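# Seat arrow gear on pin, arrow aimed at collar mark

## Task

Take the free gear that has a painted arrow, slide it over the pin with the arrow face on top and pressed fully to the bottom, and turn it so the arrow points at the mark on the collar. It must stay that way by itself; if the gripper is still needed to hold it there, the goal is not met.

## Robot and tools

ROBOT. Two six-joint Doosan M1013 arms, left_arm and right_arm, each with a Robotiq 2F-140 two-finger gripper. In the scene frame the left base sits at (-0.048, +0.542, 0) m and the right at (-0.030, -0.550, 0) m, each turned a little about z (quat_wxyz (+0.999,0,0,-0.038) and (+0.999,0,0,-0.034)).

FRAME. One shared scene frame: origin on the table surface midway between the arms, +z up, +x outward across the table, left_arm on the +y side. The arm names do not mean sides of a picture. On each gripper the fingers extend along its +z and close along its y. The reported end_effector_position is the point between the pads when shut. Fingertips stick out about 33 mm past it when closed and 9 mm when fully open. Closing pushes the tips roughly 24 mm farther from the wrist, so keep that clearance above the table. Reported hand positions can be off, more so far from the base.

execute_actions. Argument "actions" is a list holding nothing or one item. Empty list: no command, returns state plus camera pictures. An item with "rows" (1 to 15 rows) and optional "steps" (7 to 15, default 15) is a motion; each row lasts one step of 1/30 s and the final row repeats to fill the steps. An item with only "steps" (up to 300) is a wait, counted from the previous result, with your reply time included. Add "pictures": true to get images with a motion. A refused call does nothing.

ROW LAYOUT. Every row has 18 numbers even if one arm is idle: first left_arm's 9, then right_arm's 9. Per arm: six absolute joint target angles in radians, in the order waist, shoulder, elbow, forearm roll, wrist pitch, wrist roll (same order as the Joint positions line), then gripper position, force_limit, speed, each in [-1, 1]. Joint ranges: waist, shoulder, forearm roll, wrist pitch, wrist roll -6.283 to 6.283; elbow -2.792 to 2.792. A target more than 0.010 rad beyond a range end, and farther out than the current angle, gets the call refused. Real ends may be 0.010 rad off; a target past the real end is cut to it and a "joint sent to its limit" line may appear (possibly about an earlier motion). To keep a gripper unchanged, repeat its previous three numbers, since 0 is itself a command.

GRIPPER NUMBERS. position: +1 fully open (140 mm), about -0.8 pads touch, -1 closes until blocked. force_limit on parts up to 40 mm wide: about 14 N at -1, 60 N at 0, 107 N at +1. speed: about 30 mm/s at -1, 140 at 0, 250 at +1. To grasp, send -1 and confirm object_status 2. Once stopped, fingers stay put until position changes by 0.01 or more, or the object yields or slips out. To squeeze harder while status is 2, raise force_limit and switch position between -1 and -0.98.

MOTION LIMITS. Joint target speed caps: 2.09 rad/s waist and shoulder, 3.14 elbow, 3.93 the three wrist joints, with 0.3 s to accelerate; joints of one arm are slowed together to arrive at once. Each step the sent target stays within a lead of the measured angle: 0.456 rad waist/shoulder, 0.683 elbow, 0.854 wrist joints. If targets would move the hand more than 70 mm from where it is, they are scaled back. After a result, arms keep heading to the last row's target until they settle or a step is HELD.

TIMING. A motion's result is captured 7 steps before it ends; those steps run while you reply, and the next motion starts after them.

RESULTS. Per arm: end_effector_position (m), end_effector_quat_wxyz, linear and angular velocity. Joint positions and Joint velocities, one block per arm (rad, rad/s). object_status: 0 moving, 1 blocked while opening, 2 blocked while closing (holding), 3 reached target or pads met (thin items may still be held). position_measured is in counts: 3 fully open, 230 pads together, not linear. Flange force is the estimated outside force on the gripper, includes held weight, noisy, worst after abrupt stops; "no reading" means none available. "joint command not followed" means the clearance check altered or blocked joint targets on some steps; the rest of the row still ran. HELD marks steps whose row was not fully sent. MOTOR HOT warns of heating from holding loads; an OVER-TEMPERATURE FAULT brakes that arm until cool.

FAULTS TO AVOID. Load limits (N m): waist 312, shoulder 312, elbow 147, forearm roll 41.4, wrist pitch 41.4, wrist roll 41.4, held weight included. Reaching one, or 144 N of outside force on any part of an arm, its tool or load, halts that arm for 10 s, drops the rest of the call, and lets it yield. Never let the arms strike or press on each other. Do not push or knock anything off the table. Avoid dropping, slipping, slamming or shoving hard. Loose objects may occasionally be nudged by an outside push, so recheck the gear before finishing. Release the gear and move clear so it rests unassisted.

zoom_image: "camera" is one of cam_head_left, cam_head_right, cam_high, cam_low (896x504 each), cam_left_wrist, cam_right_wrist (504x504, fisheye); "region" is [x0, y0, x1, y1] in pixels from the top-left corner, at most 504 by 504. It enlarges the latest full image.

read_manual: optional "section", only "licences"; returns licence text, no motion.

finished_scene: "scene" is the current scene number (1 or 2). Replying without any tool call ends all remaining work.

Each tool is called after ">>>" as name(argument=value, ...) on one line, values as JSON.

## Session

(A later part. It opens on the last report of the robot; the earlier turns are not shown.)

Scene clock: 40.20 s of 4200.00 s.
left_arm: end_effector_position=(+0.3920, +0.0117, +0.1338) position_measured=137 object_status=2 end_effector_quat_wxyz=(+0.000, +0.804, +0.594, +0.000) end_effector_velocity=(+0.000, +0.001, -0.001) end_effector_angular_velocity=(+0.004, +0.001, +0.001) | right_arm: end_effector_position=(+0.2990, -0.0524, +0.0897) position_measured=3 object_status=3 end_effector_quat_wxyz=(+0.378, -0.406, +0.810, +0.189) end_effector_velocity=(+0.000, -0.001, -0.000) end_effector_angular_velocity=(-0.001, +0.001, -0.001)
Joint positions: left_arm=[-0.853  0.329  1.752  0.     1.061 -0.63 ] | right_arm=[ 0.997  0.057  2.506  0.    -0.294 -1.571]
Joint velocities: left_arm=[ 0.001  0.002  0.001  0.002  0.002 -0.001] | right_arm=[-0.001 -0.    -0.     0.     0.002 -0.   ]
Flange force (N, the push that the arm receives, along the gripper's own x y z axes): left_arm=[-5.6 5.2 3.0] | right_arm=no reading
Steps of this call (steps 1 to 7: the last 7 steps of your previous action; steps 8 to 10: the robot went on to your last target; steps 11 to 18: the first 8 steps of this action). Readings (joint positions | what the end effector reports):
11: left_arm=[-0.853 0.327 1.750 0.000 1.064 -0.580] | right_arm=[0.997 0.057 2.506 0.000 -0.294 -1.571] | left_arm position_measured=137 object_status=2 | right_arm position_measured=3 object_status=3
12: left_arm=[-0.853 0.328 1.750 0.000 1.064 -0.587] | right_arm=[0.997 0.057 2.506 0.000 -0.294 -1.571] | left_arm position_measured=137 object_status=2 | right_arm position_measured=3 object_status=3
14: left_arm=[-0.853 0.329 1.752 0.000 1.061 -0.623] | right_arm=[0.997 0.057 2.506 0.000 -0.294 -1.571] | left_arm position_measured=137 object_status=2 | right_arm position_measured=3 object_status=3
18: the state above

>>> execute_actions(actions=[{"rows":[[-0.8519,0.3298,1.7507,0,1.0611,-0.63,-1,-0.7,-0.7,0.997,0.057,2.506,0,-0.294,-1.571,1,0,0],[-0.8519,0.3298,1.7507,0,1.0611,-0.63,-1,-0.7,-0.7,0.997,0.057,2.506,0,-0.294,-1.571,1,0,0],[-0.8519,0.3306,1.7516,0,1.0594,-0.63,-1,-0.7,-0.7,0.997,0.057,2.506,0,-0.294,-1.571,1,0,0]]}])

Scene clock: 40.87 s of 4200.00 s.
left_arm: end_effector_position=(+0.3928, +0.0115, +0.1329) position_measured=137 object_status=2 end_effector_quat_wxyz=(-0.000, +0.804, +0.594, +0.000) end_effector_velocity=(+0.001, -0.001, -0.000) end_effector_angular_velocity=(-0.002, -0.001, +0.002) | right_arm: end_effector_position=(+0.2990, -0.0524, +0.0897) position_measured=3 object_status=3 end_effector_quat_wxyz=(+0.378, -0.406, +0.810, +0.189) end_effector_velocity=(-0.000, +0.000, -0.000) end_effector_angular_velocity=(+0.000, -0.000, +0.000)
Joint positions: left_arm=[-0.852  0.331  1.751  0.     1.06  -0.63 ] | right_arm=[ 0.997  0.057  2.506  0.    -0.294 -1.571]
Joint velocities: left_arm=[ 0.001  0.001 -0.001 -0.001 -0.003 -0.   ] | right_arm=[ 0.     0.     0.001 -0.    -0.001  0.   ]
Flange force (N, the push that the arm receives, along the gripper's own x y z axes): left_arm=[-6.6 0.2 8.4] | right_arm=no reading
Steps of this call (steps 1 to 7: the last 7 steps of your previous action; steps 8 to 12: the robot went on to your last target; steps 13 to 20: the first 8 steps of this action). Readings (joint positions | what the end effector reports):
13: left_arm=[-0.853 0.329 1.752 0.000 1.061 -0.630] | right_arm=[0.997 0.057 2.506 0.000 -0.294 -1.571] | left_arm position_measured=137 object_status=2 | right_arm position_measured=3 object_status=3
14: left_arm=[-0.852 0.329 1.752 0.000 1.061 -0.630] | right_arm=[0.997 0.057 2.506 0.000 -0.294 -1.571] | left_arm position_measured=137 object_status=2 | right_arm position_measured=3 object_status=3
16: left_arm=[-0.852 0.330 1.751 0.000 1.061 -0.630] | right_arm=[0.997 0.057 2.506 0.000 -0.294 -1.571] | left_arm position_measured=137 object_status=2 | right_arm position_measured=3 object_status=3
20: the state above

>>> execute_actions(actions=[{"rows":[[-0.8519,0.3314,1.7525,0,1.0577,-0.617,-1,-0.7,-0.7,0.997,0.057,2.506,0,-0.294,-1.571,1,0,0]]}])

Scene clock: 41.40 s of 4200.00 s.
left_arm: end_effector_position=(+0.3927, +0.0115, +0.1318) position_measured=137 object_status=2 end_effector_quat_wxyz=(-0.000, +0.808, +0.589, -0.000) end_effector_velocity=(-0.001, +0.001, +0.000) end_effector_angular_velocity=(+0.001, +0.001, -0.000) | right_arm: end_effector_position=(+0.2990, -0.0524, +0.0897) position_measured=3 object_status=3 end_effector_quat_wxyz=(+0.378, -0.406, +0.810, +0.189) end_effector_velocity=(+0.000, +0.001, +0.001) end_effector_angular_velocity=(+0.002, -0.002, +0.001)
Joint positions: left_arm=[-0.852  0.331  1.753 -0.     1.058 -0.617] | right_arm=[ 0.997  0.057  2.506  0.    -0.294 -1.571]
Joint velocities: left_arm=[ 0.    -0.001  0.001 -0.     0.002  0.   ] | right_arm=[ 0.001 -0.    -0.001 -0.    -0.002  0.   ]
Flange force (N, the push that the arm receives, along the gripper's own x y z axes): left_arm=[-5.2 -0.1 8.4] | right_arm=no reading
Steps of this call (steps 1 to 7: the last 7 steps of your previous action; step 8: the robot went on to your last target; steps 9 to 16: the first 8 steps of this action). Readings (joint positions | what the end effector reports):
9: left_arm=[-0.852 0.331 1.752 0.000 1.059 -0.630] | right_arm=[0.997 0.057 2.506 0.000 -0.294 -1.571] | left_arm position_measured=137 object_status=2 | right_arm position_measured=3 object_status=3
10: left_arm=[-0.852 0.331 1.752 0.000 1.059 -0.625] | right_arm=[0.997 0.057 2.506 0.000 -0.294 -1.571] | left_arm position_measured=137 object_status=2 | right_arm position_measured=3 object_status=3
12: left_arm=[-0.852 0.331 1.753 -0.000 1.058 -0.618] | right_arm=[0.997 0.057 2.506 -0.000 -0.294 -1.571] | left_arm position_measured=137 object_status=2 | right_arm position_measured=3 object_status=3
16: the state above

>>> execute_actions(actions=[{"rows":[[-0.8519,0.3326,1.7539,0,1.0551,-0.598,-1,-0.7,-0.7,0.997,0.057,2.506,0,-0.294,-1.571,1,0,0]]}])

Scene clock: 41.90 s of 4200.00 s.
left_arm: end_effector_position=(+0.3927, +0.0115, +0.1303) position_measured=137 object_status=2 end_effector_quat_wxyz=(-0.000, +0.814, +0.581, -0.000) end_effector_velocity=(-0.002, -0.002, +0.000) end_effector_angular_velocity=(-0.000, -0.000, -0.004) | right_arm: end_effector_position=(+0.2990, -0.0524, +0.0897) position_measured=3 object_status=3 end_effector_quat_wxyz=(+0.378, -0.406, +0.810, +0.189) end_effector_velocity=(-0.001, -0.000, -0.001) end_effector_angular_velocity=(-0.001, +0.001, +0.000)
Joint positions: left_arm=[-0.852  0.333  1.754 -0.     1.055 -0.598] | right_arm=[ 0.997  0.057  2.506  0.    -0.294 -1.571]
Joint velocities: left_arm=[-0.004 -0.    -0.     0.     0.    -0.   ] | right_arm=[ 0.     0.     0.001  0.     0.001 -0.   ]
Flange force (N, the push that the arm receives, along the gripper's own x y z axes): left_arm=[-5.5 -1.4 6.4] | right_arm=no reading
Steps of this call (steps 1 to 7: the last 7 steps of your previous action; steps 8 to 15: the first 8 steps of this action). Readings (joint positions | what the end effector reports):
8: left_arm=[-0.852 0.331 1.753 -0.000 1.058 -0.617] | right_arm=[0.997 0.057 2.506 0.000 -0.294 -1.571] | left_arm position_measured=137 object_status=2 | right_arm position_measured=3 object_status=3
9: left_arm=[-0.852 0.332 1.753 -0.000 1.057 -0.610] | right_arm=[0.997 0.057 2.506 -0.000 -0.294 -1.571] | left_arm position_measured=137 object_status=2 | right_arm position_measured=3 object_status=3
11: left_arm=[-0.852 0.333 1.754 -0.000 1.055 -0.599] | right_arm=[0.997 0.057 2.506 0.000 -0.294 -1.571] | left_arm position_measured=137 object_status=2 | right_arm position_measured=3 object_status=3
15: the state above

>>> execute_actions(actions=[{"rows":[[-0.8519,0.3343,1.7557,0,1.0516,-0.572,-1,-0.7,-0.7,0.997,0.057,2.506,0,-0.294,-1.571,1,0,0]]}])

Scene clock: 42.40 s of 4200.00 s.
left_arm: end_effector_position=(+0.3928, +0.0115, +0.1283) position_measured=137 object_status=2 end_effector_quat_wxyz=(+0.000, +0.821, +0.571, -0.000) end_effector_velocity=(+0.000, +0.000, -0.001) end_effector_angular_velocity=(+0.001, -0.000, -0.002) | right_arm: end_effector_position=(+0.2990, -0.0524, +0.0897) position_measured=3 object_status=3 end_effector_quat_wxyz=(+0.378, -0.406, +0.810, +0.189) end_effector_velocity=(+0.000, -0.001, -0.001) end_effector_angular_velocity=(-0.001, +0.001, -0.001)
Joint positions: left_arm=[-0.852  0.334  1.756 -0.     1.052 -0.572] | right_arm=[ 0.997  0.057  2.506  0.    -0.294 -1.571]
Joint velocities: left_arm=[ 0.     0.002  0.001  0.001 -0.002  0.001] | right_arm=[-0.001 -0.     0.001 -0.     0.001 -0.   ]
Flange force (N, the push that the arm receives, along the gripper's own x y z axes): left_arm=[8.4 -3.0 -13.5] | right_arm=no reading
Steps of this call (steps 1 to 7: the last 7 steps of your previous action; steps 8 to 15: the first 8 steps of this action). Readings (joint positions | what the end effector reports):
8: left_arm=[-0.852 0.333 1.754 -0.000 1.055 -0.598] | right_arm=[0.997 0.057 2.506 0.000 -0.294 -1.571] | left_arm position_measured=137 object_status=2 | right_arm position_measured=3 object_status=3
9: left_arm=[-0.852 0.333 1.754 -0.000 1.054 -0.591] | right_arm=[0.997 0.057 2.506 0.000 -0.294 -1.571] | left_arm position_measured=137 object_status=2 | right_arm position_measured=3 object_status=3
11: left_arm=[-0.852 0.334 1.756 -0.000 1.052 -0.573] | right_arm=[0.997 0.057 2.506 0.000 -0.294 -1.571] | left_arm position_measured=137 object_status=2 | right_arm position_measured=3 object_status=3
15: the state above

>>> execute_actions(actions=[{"rows":[[-0.8519,0.3337,1.755,0,1.0529,-0.572,-1,-0.7,-0.7,0.997,0.057,2.506,0,-0.294,-1.571,1,0,0]]}], pictures=true)

>>> zoom_image(camera="cam_right_wrist", region=[170, 250, 260, 330])

>>> zoom_image(camera="cam_left_wrist", region=[180, 150, 340, 310])

Scene clock: 43.00 s of 4200.00 s.
left_arm: end_effector_position=(+0.3928, +0.0115, +0.1289) position_measured=137 object_status=2 end_effector_quat_wxyz=(-0.000, +0.821, +0.571, -0.000) end_effector_velocity=(+0.001, +0.002, +0.002) end_effector_angular_velocity=(+0.000, -0.003, +0.000) | right_arm: end_effector_position=(+0.2990, -0.0524, +0.0897) position_measured=3 object_status=3 end_effector_quat_wxyz=(+0.378, -0.406, +0.810, +0.189) end_effector_velocity=(-0.001, -0.001, -0.001) end_effector_angular_velocity=(-0.002, +0.002, +0.000)
Joint positions: left_arm=[-0.852  0.334  1.755 -0.     1.053 -0.572] | right_arm=[ 0.997  0.057  2.506  0.    -0.294 -1.571]
Joint velocities: left_arm=[ 0.002 -0.003 -0.     0.003  0.002  0.   ] | right_arm=[ 0.001 -0.     0.001  0.     0.002  0.   ]
Flange force (N, the push that the arm receives, along the gripper's own x y z axes): left_arm=[-4.0 -1.5 5.8] | right_arm=no reading
Steps of this call (steps 1 to 7: the last 7 steps of your previous action; steps 8 to 10: the robot went on to your last target; steps 11 to 18: the first 8 steps of this action). Readings (joint positions | what the end effector reports):
11: left_arm=[-0.852 0.334 1.756 -0.000 1.052 -0.572] | right_arm=[0.997 0.057 2.506 0.000 -0.294 -1.571] | left_arm position_measured=137 object_status=2 | right_arm position_measured=3 object_status=3
12: left_arm=[-0.852 0.334 1.756 -0.000 1.052 -0.572] | right_arm=[0.997 0.057 2.506 0.000 -0.294 -1.571] | left_arm position_measured=137 object_status=2 | right_arm position_measured=3 object_status=3
14: left_arm=[-0.852 0.334 1.755 -0.000 1.052 -0.572] | right_arm=[0.997 0.057 2.506 0.000 -0.294 -1.571] | left_arm position_measured=137 object_status=2 | right_arm position_measured=3 object_status=3
18: the state above

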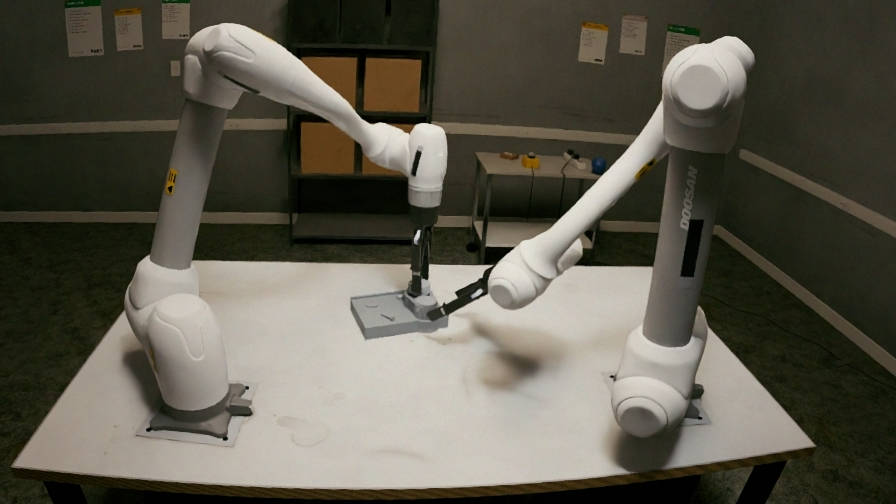

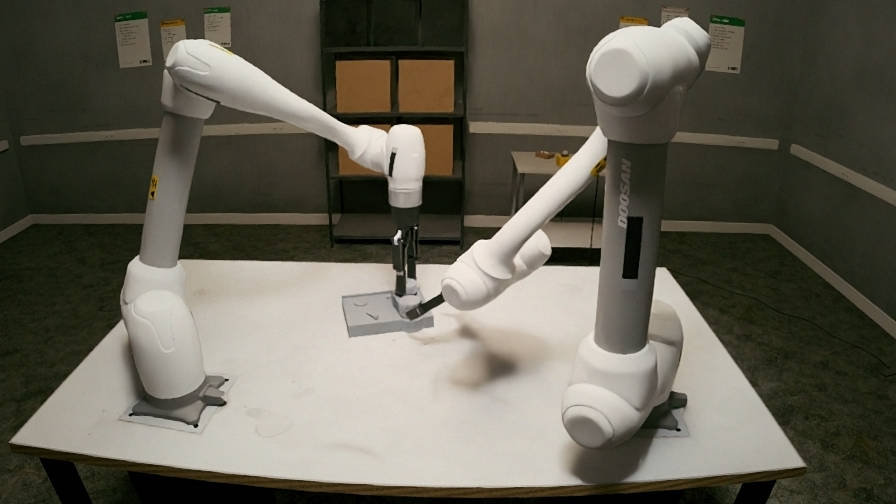

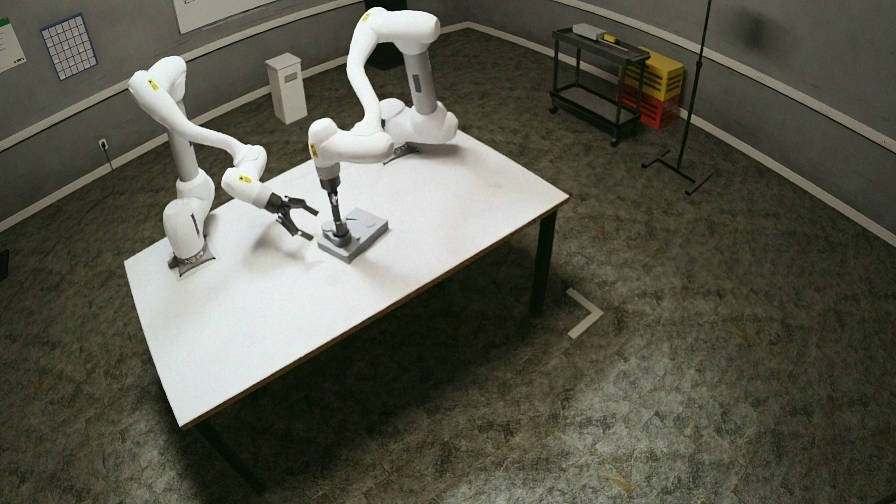

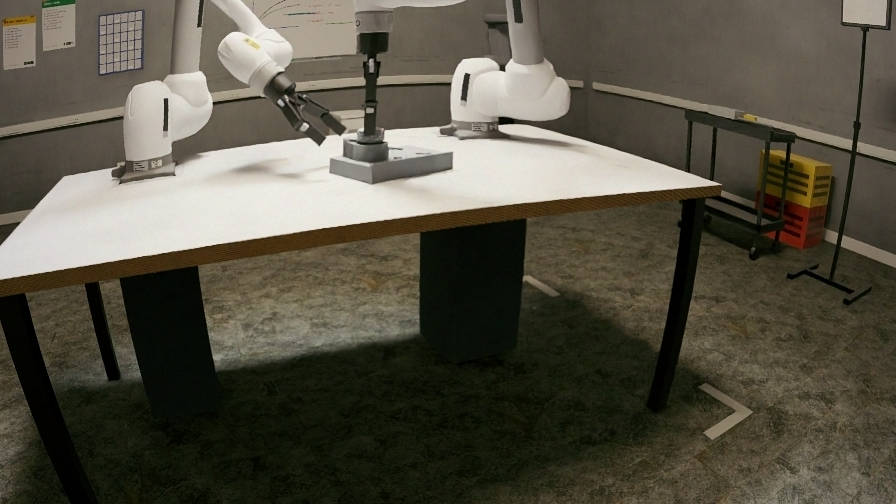

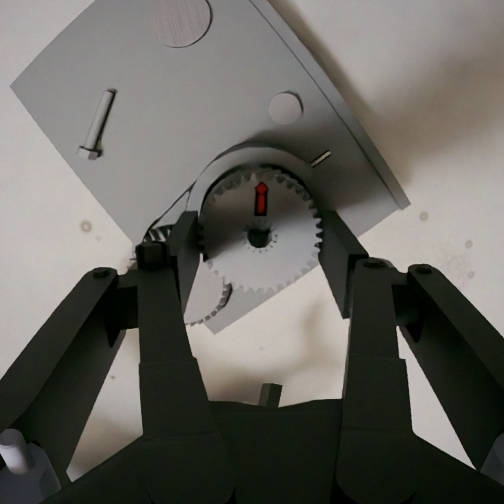

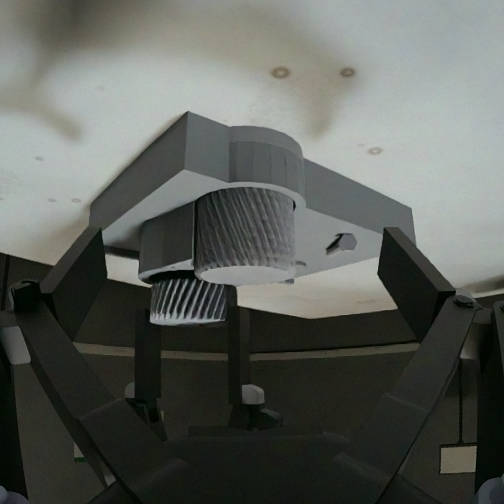

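Region (170, 250, 260, 330) of cam_right_wrist's 504x504 image, scaled by 5.600, with more detail than that image has.

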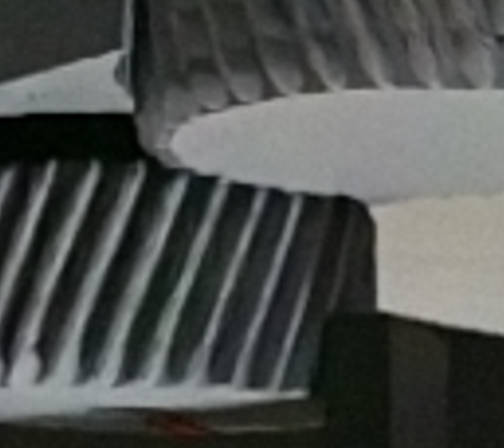

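Region (180, 150, 340, 310) of cam_left_wrist's 504x504 image, scaled by 3.150, with more detail than that image has.

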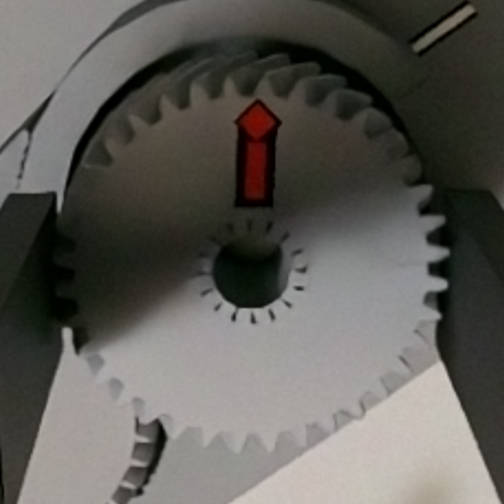

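>>> execute_actions(actions=[{"rows":[[-0.8519,0.3337,1.755,0,1.0529,-0.545,-1,-0.7,-0.7,0.997,0.057,2.506,0,-0.294,-1.571,1,0,0],[-0.8519,0.3337,1.755,0,1.0529,-0.545,-1,-0.7,-0.7,0.997,0.057,2.506,0,-0.294,-1.571,1,0,0],[-0.8519,0.3337,1.755,0,1.0529,-0.545,-1,-0.7,-0.7,0.997,0.057,2.506,0,-0.294,-1.571,1,0,0],[-0.8519,0.3343,1.7557,0,1.0516,-0.545,-1,-0.7,-0.7,0.997,0.057,2.506,0,-0.294,-1.571,1,0,0]]}])

>>> execute_actions(actions=[{"steps":8}])

Scene clock: 43.67 s of 4200.00 s.
left_arm: end_effector_position=(+0.3928, +0.0115, +0.1284) position_measured=137 object_status=2 end_effector_quat_wxyz=(+0.000, +0.829, +0.560, -0.000) end_effector_velocity=(-0.000, +0.000, -0.004) end_effector_angular_velocity=(+0.002, +0.001, -0.001) | right_arm: end_effector_position=(+0.2990, -0.0524, +0.0897) position_measured=3 object_status=3 end_effector_quat_wxyz=(+0.378, -0.406, +0.810, +0.189) end_effector_velocity=(+0.000, -0.000, -0.000) end_effector_angular_velocity=(+0.000, -0.000, -0.000)
Joint positions: left_arm=[-0.852  0.334  1.755 -0.     1.052 -0.545] | right_arm=[ 0.997  0.057  2.506  0.    -0.294 -1.571]
Joint velocities: left_arm=[-0.     0.003  0.003  0.001 -0.004  0.   ] | right_arm=[-0.     0.     0.     0.    -0.001  0.   ]
Flange force (N, the push that the arm receives, along the gripper's own x y z axes): left_arm=[-4.4 -1.8 9.1] | right_arm=no reading
Steps of this call (steps 1 to 7: the last 7 steps of your previous action; steps 8 to 12: the robot went on to your last target; steps 13 to 20: the first 8 steps of this action). Readings (joint positions | what the end effector reports):
13: left_arm=[-0.852 0.334 1.755 -0.000 1.053 -0.572] | right_arm=[0.997 0.057 2.506 0.000 -0.294 -1.571] | left_arm position_measured=137 object_status=2 | right_arm position_measured=3 object_status=3
14: left_arm=[-0.852 0.334 1.755 -0.000 1.053 -0.565] | right_arm=[0.997 0.057 2.506 0.000 -0.294 -1.571] | left_arm position_measured=137 object_status=2 | right_arm position_measured=3 object_status=3
16: left_arm=[-0.852 0.334 1.755 -0.000 1.053 -0.546] | right_arm=[0.997 0.057 2.506 -0.000 -0.294 -1.571] | left_arm position_measured=137 object_status=2 | right_arm position_measured=3 object_status=3
20: the state above

Scene clock: 43.93 s of 4200.00 s.
left_arm: end_effector_position=(+0.3928, +0.0115, +0.1283) position_measured=137 object_status=2 end_effector_quat_wxyz=(+0.000, +0.829, +0.560, -0.000) end_effector_velocity=(+0.001, -0.000, +0.000) end_effector_angular_velocity=(-0.001, -0.001, +0.000) | right_arm: end_effector_position=(+0.2990, -0.0524, +0.0897) position_measured=3 object_status=3 end_effector_quat_wxyz=(+0.378, -0.406, +0.810, +0.189) end_effector_velocity=(+0.001, +0.001, +0.001) end_effector_angular_velocity=(+0.002, -0.001, -0.001)
Joint positions: left_arm=[-0.852  0.334  1.756 -0.     1.052 -0.545] | right_arm=[ 0.997  0.057  2.506 -0.    -0.294 -1.571]
Joint velocities: left_arm=[ 0.001 -0.     0.    -0.    -0.002  0.001] | right_arm=[-0.001 -0.    -0.001  0.    -0.001 -0.   ]
Flange force (N, the push that the arm receives, along the gripper's own x y z axes): left_arm=[-3.4 -2.8 7.4] | right_arm=no reading
Kept back: nothing.
Steps of this call (steps 1 to 7: the last 7 steps of your previous action; step 8: the robot went on to your last target). Readings (joint positions | what the end effector reports):
1: left_arm=[-0.852 0.334 1.756 -0.000 1.052 -0.545] | right_arm=[0.997 0.057 2.506 0.000 -0.294 -1.571] | left_arm position_measured=137 object_status=2 | right_arm position_measured=3 object_status=3
2: left_arm=[-0.852 0.334 1.756 -0.000 1.052 -0.545] | right_arm=[0.997 0.057 2.506 0.000 -0.294 -1.571] | left_arm position_measured=137 object_status=2 | right_arm position_measured=3 object_status=3
4: left_arm=[-0.852 0.334 1.756 -0.000 1.052 -0.545] | right_arm=[0.997 0.057 2.506 0.000 -0.294 -1.571] | left_arm position_measured=137 object_status=2 | right_arm position_measured=3 object_status=3
8: the state above

Teeth contact it was. Continue along helix 1 mm.

>>> execute_actions(actions=[{"rows":[[-0.8519,0.3351,1.7566,0,1.0499,-0.532,-1,-0.7,-0.7,0.997,0.057,2.506,0,-0.294,-1.571,1,0,0]]}])

Scene clock: 44.43 s of 4200.00 s.
left_arm: end_effector_position=(+0.3928, +0.0115, +0.1273) position_measured=137 object_status=2 end_effector_quat_wxyz=(-0.000, +0.832, +0.554, -0.000) end_effector_velocity=(-0.000, +0.002, -0.001) end_effector_angular_velocity=(+0.004, +0.001, -0.001) | right_arm: end_effector_position=(+0.2990, -0.0524, +0.0897) position_measured=3 object_status=3 end_effector_quat_wxyz=(+0.378, -0.406, +0.810, +0.189) end_effector_velocity=(+0.000, +0.000, +0.000) end_effector_angular_velocity=(+0.000, -0.000, -0.000)
Joint positions: left_arm=[-0.852  0.335  1.757 -0.     1.05  -0.532] | right_arm=[ 0.997  0.057  2.506  0.    -0.294 -1.571]
Joint velocities: left_arm=[0.    0.001 0.002 0.002 0.002 0.   ] | right_arm=[-0.001 -0.    -0.001 -0.     0.001 -0.   ]
Flange force (N, the push that the arm receives, along the gripper's own x y z axes): left_arm=[2.2 -3.0 -3.5] | right_arm=no reading
Steps of this call (steps 1 to 7: the robot went on to your last target; steps 8 to 15: the first 8 steps of this action). Readings (joint positions | what the end effector reports):
8: left_arm=[-0.852 0.334 1.756 -0.000 1.052 -0.545] | right_arm=[0.997 0.057 2.506 0.000 -0.294 -1.571] | left_arm position_measured=137 object_status=2 | right_arm position_measured=3 object_status=3
9: left_arm=[-0.852 0.335 1.756 -0.000 1.051 -0.539] | right_arm=[0.997 0.057 2.506 0.000 -0.294 -1.571] | left_arm position_measured=137 object_status=2 | right_arm position_measured=3 object_status=3
11: left_arm=[-0.852 0.335 1.757 -0.000 1.050 -0.532] | right_arm=[0.997 0.057 2.506 -0.000 -0.294 -1.571] | left_arm position_measured=137 object_status=2 | right_arm position_measured=3 object_status=3
15: the state above

>>> execute_actions(actions=[{"rows":[[-0.8519,0.3351,1.7566,0,1.0499,-0.515,-1,-0.7,-0.7,0.997,0.057,2.506,0,-0.294,-1.571,1,0,0],[-0.8519,0.3351,1.7566,0,1.0499,-0.515,-1,-0.7,-0.7,0.997,0.057,2.506,0,-0.294,-1.571,1,0,0],[-0.8519,0.3359,1.7575,0,1.0482,-0.502,-1,-0.7,-0.7,0.997,0.057,2.506,0,-0.294,-1.571,1,0,0]]}])

>>> execute_actions(actions=[{"steps":8}])

Scene clock: 44.97 s of 4200.00 s.
left_arm: end_effector_position=(+0.3927, +0.0115, +0.1262) position_measured=137 object_status=2 end_effector_quat_wxyz=(-0.000, +0.841, +0.542, -0.000) end_effector_velocity=(-0.000, -0.001, -0.001) end_effector_angular_velocity=(-0.000, +0.000, -0.002) | right_arm: end_effector_position=(+0.2990, -0.0524, +0.0897) position_measured=3 object_status=3 end_effector_quat_wxyz=(+0.378, -0.406, +0.810, +0.189) end_effector_velocity=(-0.001, +0.000, -0.000) end_effector_angular_velocity=(+0.000, -0.000, +0.002)
Joint positions: left_arm=[-0.852  0.336  1.758 -0.     1.048 -0.502] | right_arm=[ 0.997  0.057  2.506 -0.    -0.294 -1.571]
Joint velocities: left_arm=[-0.     0.001  0.    -0.001 -0.001  0.002] | right_arm=[ 0.002  0.     0.001  0.    -0.002  0.   ]
Flange force (N, the push that the arm receives, along the gripper's own x y z axes): left_arm=[-4.1 -2.9 8.4] | right_arm=no reading
Steps of this call (steps 1 to 7: the last 7 steps of your previous action; step 8: the robot went on to your last target; steps 9 to 16: the first 8 steps of this action). Readings (joint positions | what the end effector reports):
9: left_arm=[-0.852 0.335 1.757 -0.000 1.050 -0.532] | right_arm=[0.997 0.057 2.506 0.000 -0.294 -1.571] | left_arm position_measured=137 object_status=2 | right_arm position_measured=3 object_status=3
10: left_arm=[-0.852 0.335 1.757 -0.000 1.050 -0.525] | right_arm=[0.997 0.057 2.506 0.000 -0.294 -1.571] | left_arm position_measured=137 object_status=2 | right_arm position_measured=3 object_status=3
12: left_arm=[-0.852 0.335 1.757 -0.000 1.049 -0.510] | right_arm=[0.997 0.057 2.506 0.000 -0.294 -1.571] | left_arm position_measured=137 object_status=2 | right_arm position_measured=3 object_status=3
16: the state above

Scene clock: 45.23 s of 4200.00 s.
left_arm: end_effector_position=(+0.3927, +0.0115, +0.1262) position_measured=137 object_status=2 end_effector_quat_wxyz=(-0.000, +0.841, +0.542, -0.000) end_effector_velocity=(+0.002, +0.000, +0.001) end_effector_angular_velocity=(-0.002, -0.001, +0.002) | right_arm: end_effector_position=(+0.2990, -0.0524, +0.0897) position_measured=3 object_status=3 end_effector_quat_wxyz=(+0.378, -0.406, +0.810, +0.189) end_effector_velocity=(-0.000, +0.000, +0.000) end_effector_angular_velocity=(+0.001, -0.000, +0.000)
Joint positions: left_arm=[-0.852  0.336  1.758 -0.     1.048 -0.502] | right_arm=[ 0.997  0.057  2.506  0.    -0.294 -1.571]
Joint velocities: left_arm=[ 0.002 -0.    -0.001 -0.    -0.001  0.   ] | right_arm=[ 0.    -0.     0.     0.    -0.001 -0.   ]
Flange force (N, the push that the arm receives, along the gripper's own x y z axes): left_arm=[-4.3 -2.2 8.3] | right_arm=no reading
Kept back: nothing.
Steps of this call (steps 1 to 7: the last 7 steps of your previous action; step 8: the robot went on to your last target). Readings (joint positions | what the end effector reports):
1: left_arm=[-0.852 0.336 1.758 -0.000 1.048 -0.502] | right_arm=[0.997 0.057 2.506 0.000 -0.294 -1.571] | left_arm position_measured=137 object_status=2 | right_arm position_measured=3 object_status=3
2: left_arm=[-0.852 0.336 1.758 -0.000 1.048 -0.502] | right_arm=[0.997 0.057 2.506 -0.000 -0.294 -1.571] | left_arm position_measured=137 object_status=2 | right_arm position_measured=3 object_status=3
4: left_arm=[-0.852 0.336 1.758 -0.000 1.048 -0.502] | right_arm=[0.997 0.057 2.506 -0.000 -0.294 -1.571] | left_arm position_measured=137 object_status=2 | right_arm position_measured=3 object_status=3
8: the state above

Offset .04 (2.4°), within half tooth.

>>> execute_actions(actions=[{"rows":[[-0.8519,0.3367,1.7584,0,1.0465,-0.489,-1,-0.7,-0.7,0.997,0.057,2.506,0,-0.294,-1.571,1,0,0],[-0.8519,0.3367,1.7584,0,1.0465,-0.489,-1,-0.7,-0.7,0.997,0.057,2.506,0,-0.294,-1.571,1,0,0],[-0.8519,0.3376,1.7593,0,1.0447,-0.4765,-1,-0.7,-0.7,0.997,0.057,2.506,0,-0.294,-1.571,1,0,0]]}])

Scene clock: 45.67 s of 4200.00 s.
left_arm: end_effector_position=(+0.3928, +0.0115, +0.1243) position_measured=137 object_status=2 end_effector_quat_wxyz=(+0.000, +0.847, +0.531, -0.000) end_effector_velocity=(+0.000, -0.001, +0.000) end_effector_angular_velocity=(-0.001, -0.000, -0.002) | right_arm: end_effector_position=(+0.2990, -0.0524, +0.0897) position_measured=3 object_status=3 end_effector_quat_wxyz=(+0.378, -0.406, +0.810, +0.189) end_effector_velocity=(+0.001, -0.001, -0.001) end_effector_angular_velocity=(-0.001, +0.000, -0.002)
Joint positions: left_arm=[-0.852  0.338  1.759 -0.     1.045 -0.477] | right_arm=[ 0.997  0.057  2.506  0.    -0.294 -1.571]
Joint velocities: left_arm=[-0.     0.    -0.001 -0.001 -0.001  0.002] | right_arm=[-0.003  0.     0.001 -0.     0.     0.   ]
Flange force (N, the push that the arm receives, along the gripper's own x y z axes): left_arm=[-4.5 -6.9 6.1] | right_arm=no reading
Steps of this call (steps 1 to 5: the robot went on to your last target; steps 6 to 13: the first 8 steps of this action). Readings (joint positions | what the end effector reports):
6: left_arm=[-0.852 0.336 1.758 -0.000 1.048 -0.502] | right_arm=[0.997 0.057 2.506 0.000 -0.294 -1.571] | left_arm position_measured=137 object_status=2 | right_arm position_measured=3 object_status=3
7: left_arm=[-0.852 0.336 1.758 -0.000 1.048 -0.496] | right_arm=[0.997 0.057 2.506 -0.000 -0.294 -1.571] | left_arm position_measured=137 object_status=2 | right_arm position_measured=3 object_status=3
9: left_arm=[-0.852 0.337 1.759 -0.000 1.046 -0.484] | right_arm=[0.997 0.057 2.506 0.000 -0.294 -1.571] | left_arm position_measured=137 object_status=2 | right_arm position_measured=3 object_status=3
13: the state above

>>> execute_actions(actions=[{"rows":[[-0.8519,0.3382,1.7605,0,1.0429,-0.464,-1,-0.7,-0.7,0.997,0.057,2.506,0,-0.294,-1.571,1,0,0],[-0.8519,0.339,1.7614,0,1.0412,-0.451,-1,-0.7,-0.7,0.997,0.057,2.506,0,-0.294,-1.571,1,0,0],[-0.8519,0.3399,1.7622,0,1.0395,-0.4385,-1,-0.7,-0.7,0.997,0.057,2.506,0,-0.294,-1.571,1,0,0],[-0.8519,0.3407,1.7631,0,1.0378,-0.426,-1,-0.7,-0.7,0.997,0.057,2.506,0,-0.294,-1.571,1,0,0]]}])

Scene clock: 46.20 s of 4200.00 s.
left_arm: end_effector_position=(+0.3927, +0.0116, +0.1203) position_measured=137 object_status=2 end_effector_quat_wxyz=(-0.000, +0.861, +0.509, -0.000) end_effector_velocity=(+0.000, -0.001, -0.001) end_effector_angular_velocity=(+0.000, -0.000, -0.007) | right_arm: end_effector_position=(+0.2990, -0.0524, +0.0897) position_measured=3 object_status=3 end_effector_quat_wxyz=(+0.378, -0.406, +0.810, +0.189) end_effector_velocity=(-0.000, +0.000, +0.000) end_effector_angular_velocity=(+0.001, -0.001, +0.000)
Joint positions: left_arm=[-0.852  0.341  1.763 -0.     1.038 -0.426] | right_arm=[ 0.997  0.057  2.506  0.    -0.294 -1.571]
Joint velocities: left_arm=[-0.     0.002 -0.001  0.    -0.001  0.007] | right_arm=[ 0.001  0.     0.     0.    -0.001  0.   ]
Flange force (N, the push that the arm receives, along the gripper's own x y z axes): left_arm=[-5.9 -4.3 8.7] | right_arm=no reading
Steps of this call (steps 1 to 7: the last 7 steps of your previous action; step 8: the robot went on to your last target; steps 9 to 16: the first 8 steps of this action). Readings (joint positions | what the end effector reports):
9: left_arm=[-0.852 0.338 1.759 -0.000 1.045 -0.476] | right_arm=[0.997 0.057 2.506 0.000 -0.294 -1.571] | left_arm position_measured=137 object_status=2 | right_arm position_measured=3 object_status=3
10: left_arm=[-0.852 0.338 1.760 -0.000 1.044 -0.471] | right_arm=[0.997 0.057 2.506 0.000 -0.294 -1.571] | left_arm position_measured=137 object_status=2 | right_arm position_measured=3 object_status=3
12: left_arm=[-0.852 0.339 1.761 -0.000 1.041 -0.449] | right_arm=[0.997 0.057 2.506 0.000 -0.294 -1.571] | left_arm position_measured=137 object_status=2 | right_arm position_measured=3 object_status=3
16: the state above

>>> execute_actions(actions=[{"rows":[[-0.8519,0.3418,1.7642,0,1.0356,-0.41,-1,-0.7,-0.7,0.997,0.057,2.506,0,-0.294,-1.571,1,0,0],[-0.8519,0.3428,1.7653,0,1.0335,-0.394,-1,-0.7,-0.7,0.997,0.057,2.506,0,-0.294,-1.571,1,0,0],[-0.8519,0.3439,1.7664,0,1.0313,-0.3785,-1,-0.7,-0.7,0.997,0.057,2.506,0,-0.294,-1.571,1,0,0],[-0.8519,0.3449,1.7675,0,1.0292,-0.3625,-1,-0.7,-0.7,0.997,0.057,2.506,0,-0.294,-1.571,1,0,0]]}])

>>> execute_actions(actions=[{"steps":8}], pictures=true)

Scene clock: 46.70 s of 4200.00 s.
left_arm: end_effector_position=(+0.3926, +0.0116, +0.1153) position_measured=137 object_status=2 end_effector_quat_wxyz=(-0.000, +0.876, +0.482, -0.000) end_effector_velocity=(+0.001, -0.001, +0.000) end_effector_angular_velocity=(-0.002, -0.002, -0.010) | right_arm: end_effector_position=(+0.2990, -0.0524, +0.0897) position_measured=3 object_status=3 end_effector_quat_wxyz=(+0.378, -0.406, +0.810, +0.189) end_effector_velocity=(+0.001, +0.000, +0.001) end_effector_angular_velocity=(+0.001, -0.001, -0.000)
Joint positions: left_arm=[-0.852  0.345  1.768 -0.     1.029 -0.363] | right_arm=[ 0.997  0.057  2.506  0.    -0.294 -1.571]
Joint velocities: left_arm=[ 0.     0.    -0.001  0.001 -0.002  0.01 ] | right_arm=[-0.     0.    -0.001 -0.    -0.001  0.   ]
Flange force (N, the push that the arm receives, along the gripper's own x y z axes): left_arm=[-7.0 -11.3 6.0] | right_arm=no reading
Steps of this call (steps 1 to 7: the last 7 steps of your previous action; steps 8 to 15: the first 8 steps of this action). Readings (joint positions | what the end effector reports):
8: left_arm=[-0.852 0.341 1.763 -0.000 1.038 -0.426] | right_arm=[0.997 0.057 2.506 0.000 -0.294 -1.571] | left_arm position_measured=137 object_status=2 | right_arm position_measured=3 object_status=3
9: left_arm=[-0.852 0.341 1.763 -0.000 1.037 -0.419] | right_arm=[0.997 0.057 2.506 0.000 -0.294 -1.571] | left_arm position_measured=137 object_status=2 | right_arm position_measured=3 object_status=3
11: left_arm=[-0.852 0.343 1.765 -0.000 1.033 -0.393] | right_arm=[0.997 0.057 2.506 0.000 -0.294 -1.571] | left_arm position_measured=137 object_status=2 | right_arm position_measured=3 object_status=3
15: the state above

Scene clock: 46.97 s of 4200.00 s.
left_arm: end_effector_position=(+0.3927, +0.0116, +0.1153) position_measured=137 object_status=2 end_effector_quat_wxyz=(-0.000, +0.876, +0.482, -0.000) end_effector_velocity=(-0.000, +0.001, -0.000) end_effector_angular_velocity=(+0.001, +0.001, +0.000) | right_arm: end_effector_position=(+0.2990, -0.0524, +0.0897) position_measured=3 object_status=3 end_effector_quat_wxyz=(+0.378, -0.406, +0.810, +0.189) end_effector_velocity=(+0.000, -0.001, -0.000) end_effector_angular_velocity=(-0.000, +0.000, -0.000)
Joint positions: left_arm=[-0.852  0.345  1.768 -0.     1.029 -0.363] | right_arm=[ 0.997  0.057  2.506  0.    -0.294 -1.571]
Joint velocities: left_arm=[ 0.    -0.001  0.001 -0.     0.001  0.   ] | right_arm=[-0.001  0.     0.001 -0.    -0.001 -0.   ]
Flange force (N, the push that the arm receives, along the gripper's own x y z axes): left_arm=[-6.7 -13.3 5.4] | right_arm=no reading
Kept back: nothing.
Steps of this call (steps 1 to 7: the last 7 steps of your previous action; step 8: the robot went on to your last target). Readings (joint positions | what the end effector reports):
1: left_arm=[-0.852 0.345 1.768 -0.000 1.029 -0.363] | right_arm=[0.997 0.057 2.506 0.000 -0.294 -1.571] | left_arm position_measured=137 object_status=2 | right_arm position_measured=3 object_status=3
2: left_arm=[-0.852 0.345 1.768 -0.000 1.029 -0.363] | right_arm=[0.997 0.057 2.506 0.000 -0.294 -1.571] | left_arm position_measured=137 object_status=2 | right_arm position_measured=3 object_status=3
4: left_arm=[-0.852 0.345 1.768 -0.000 1.029 -0.363] | right_arm=[0.997 0.057 2.506 0.000 -0.294 -1.571] | left_arm position_measured=137 object_status=2 | right_arm position_measured=3 object_status=3
8: the state above

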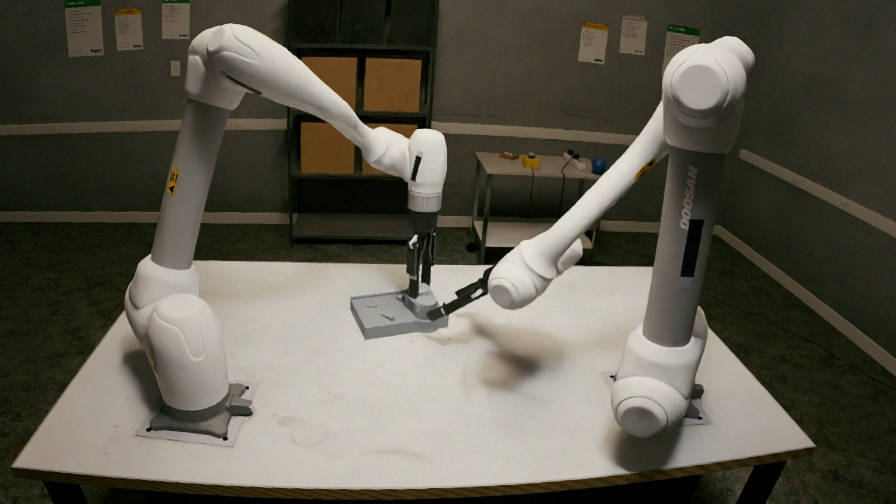

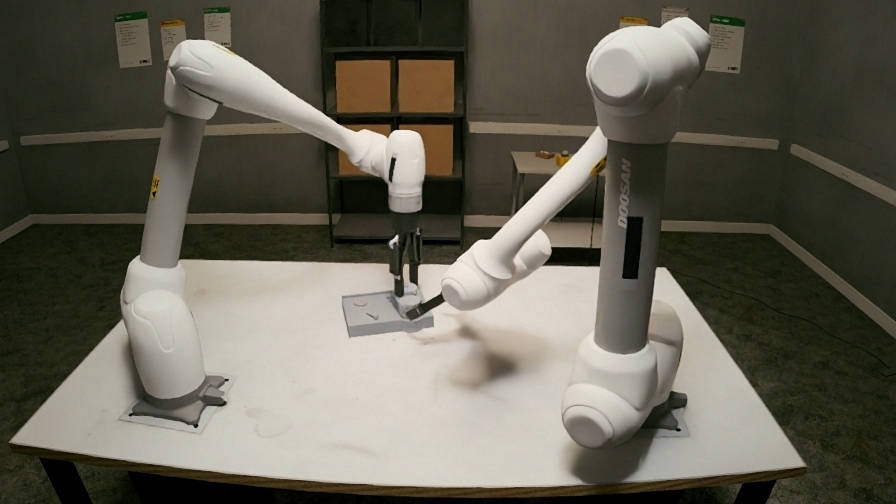

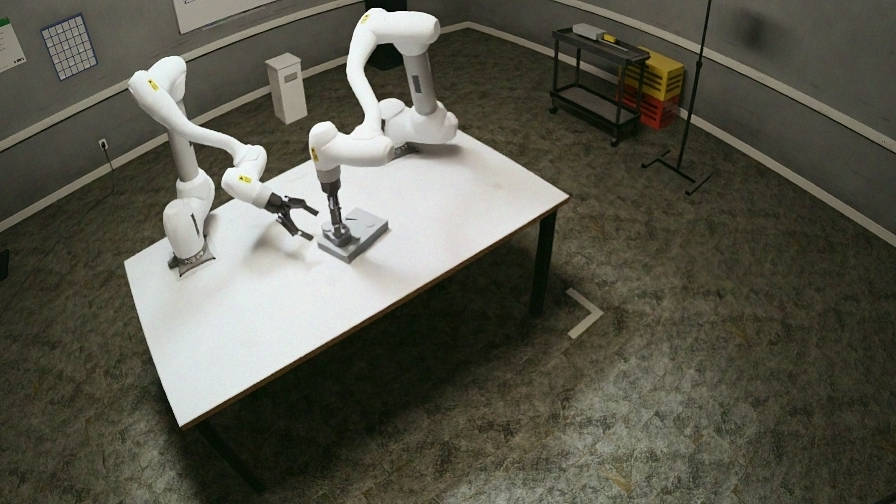

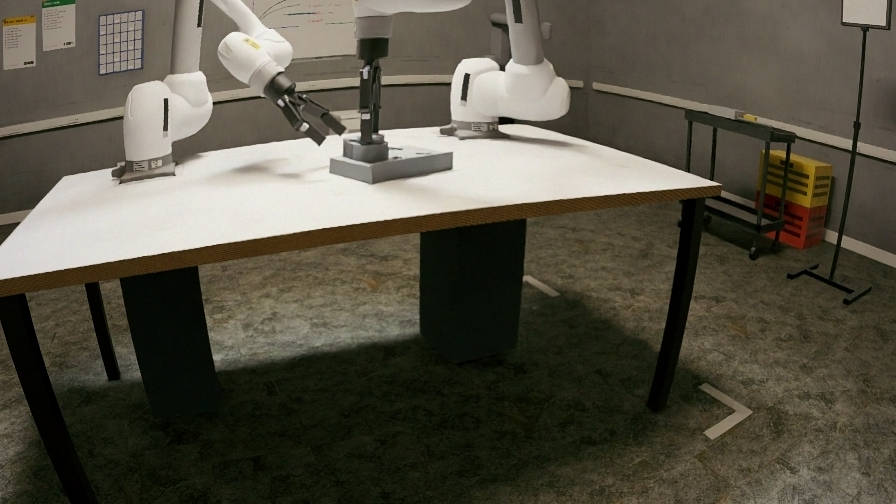

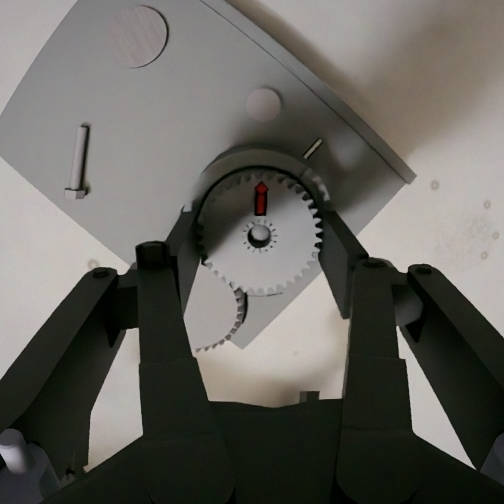

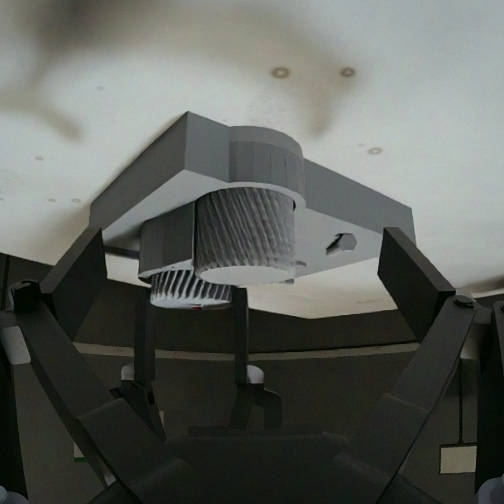

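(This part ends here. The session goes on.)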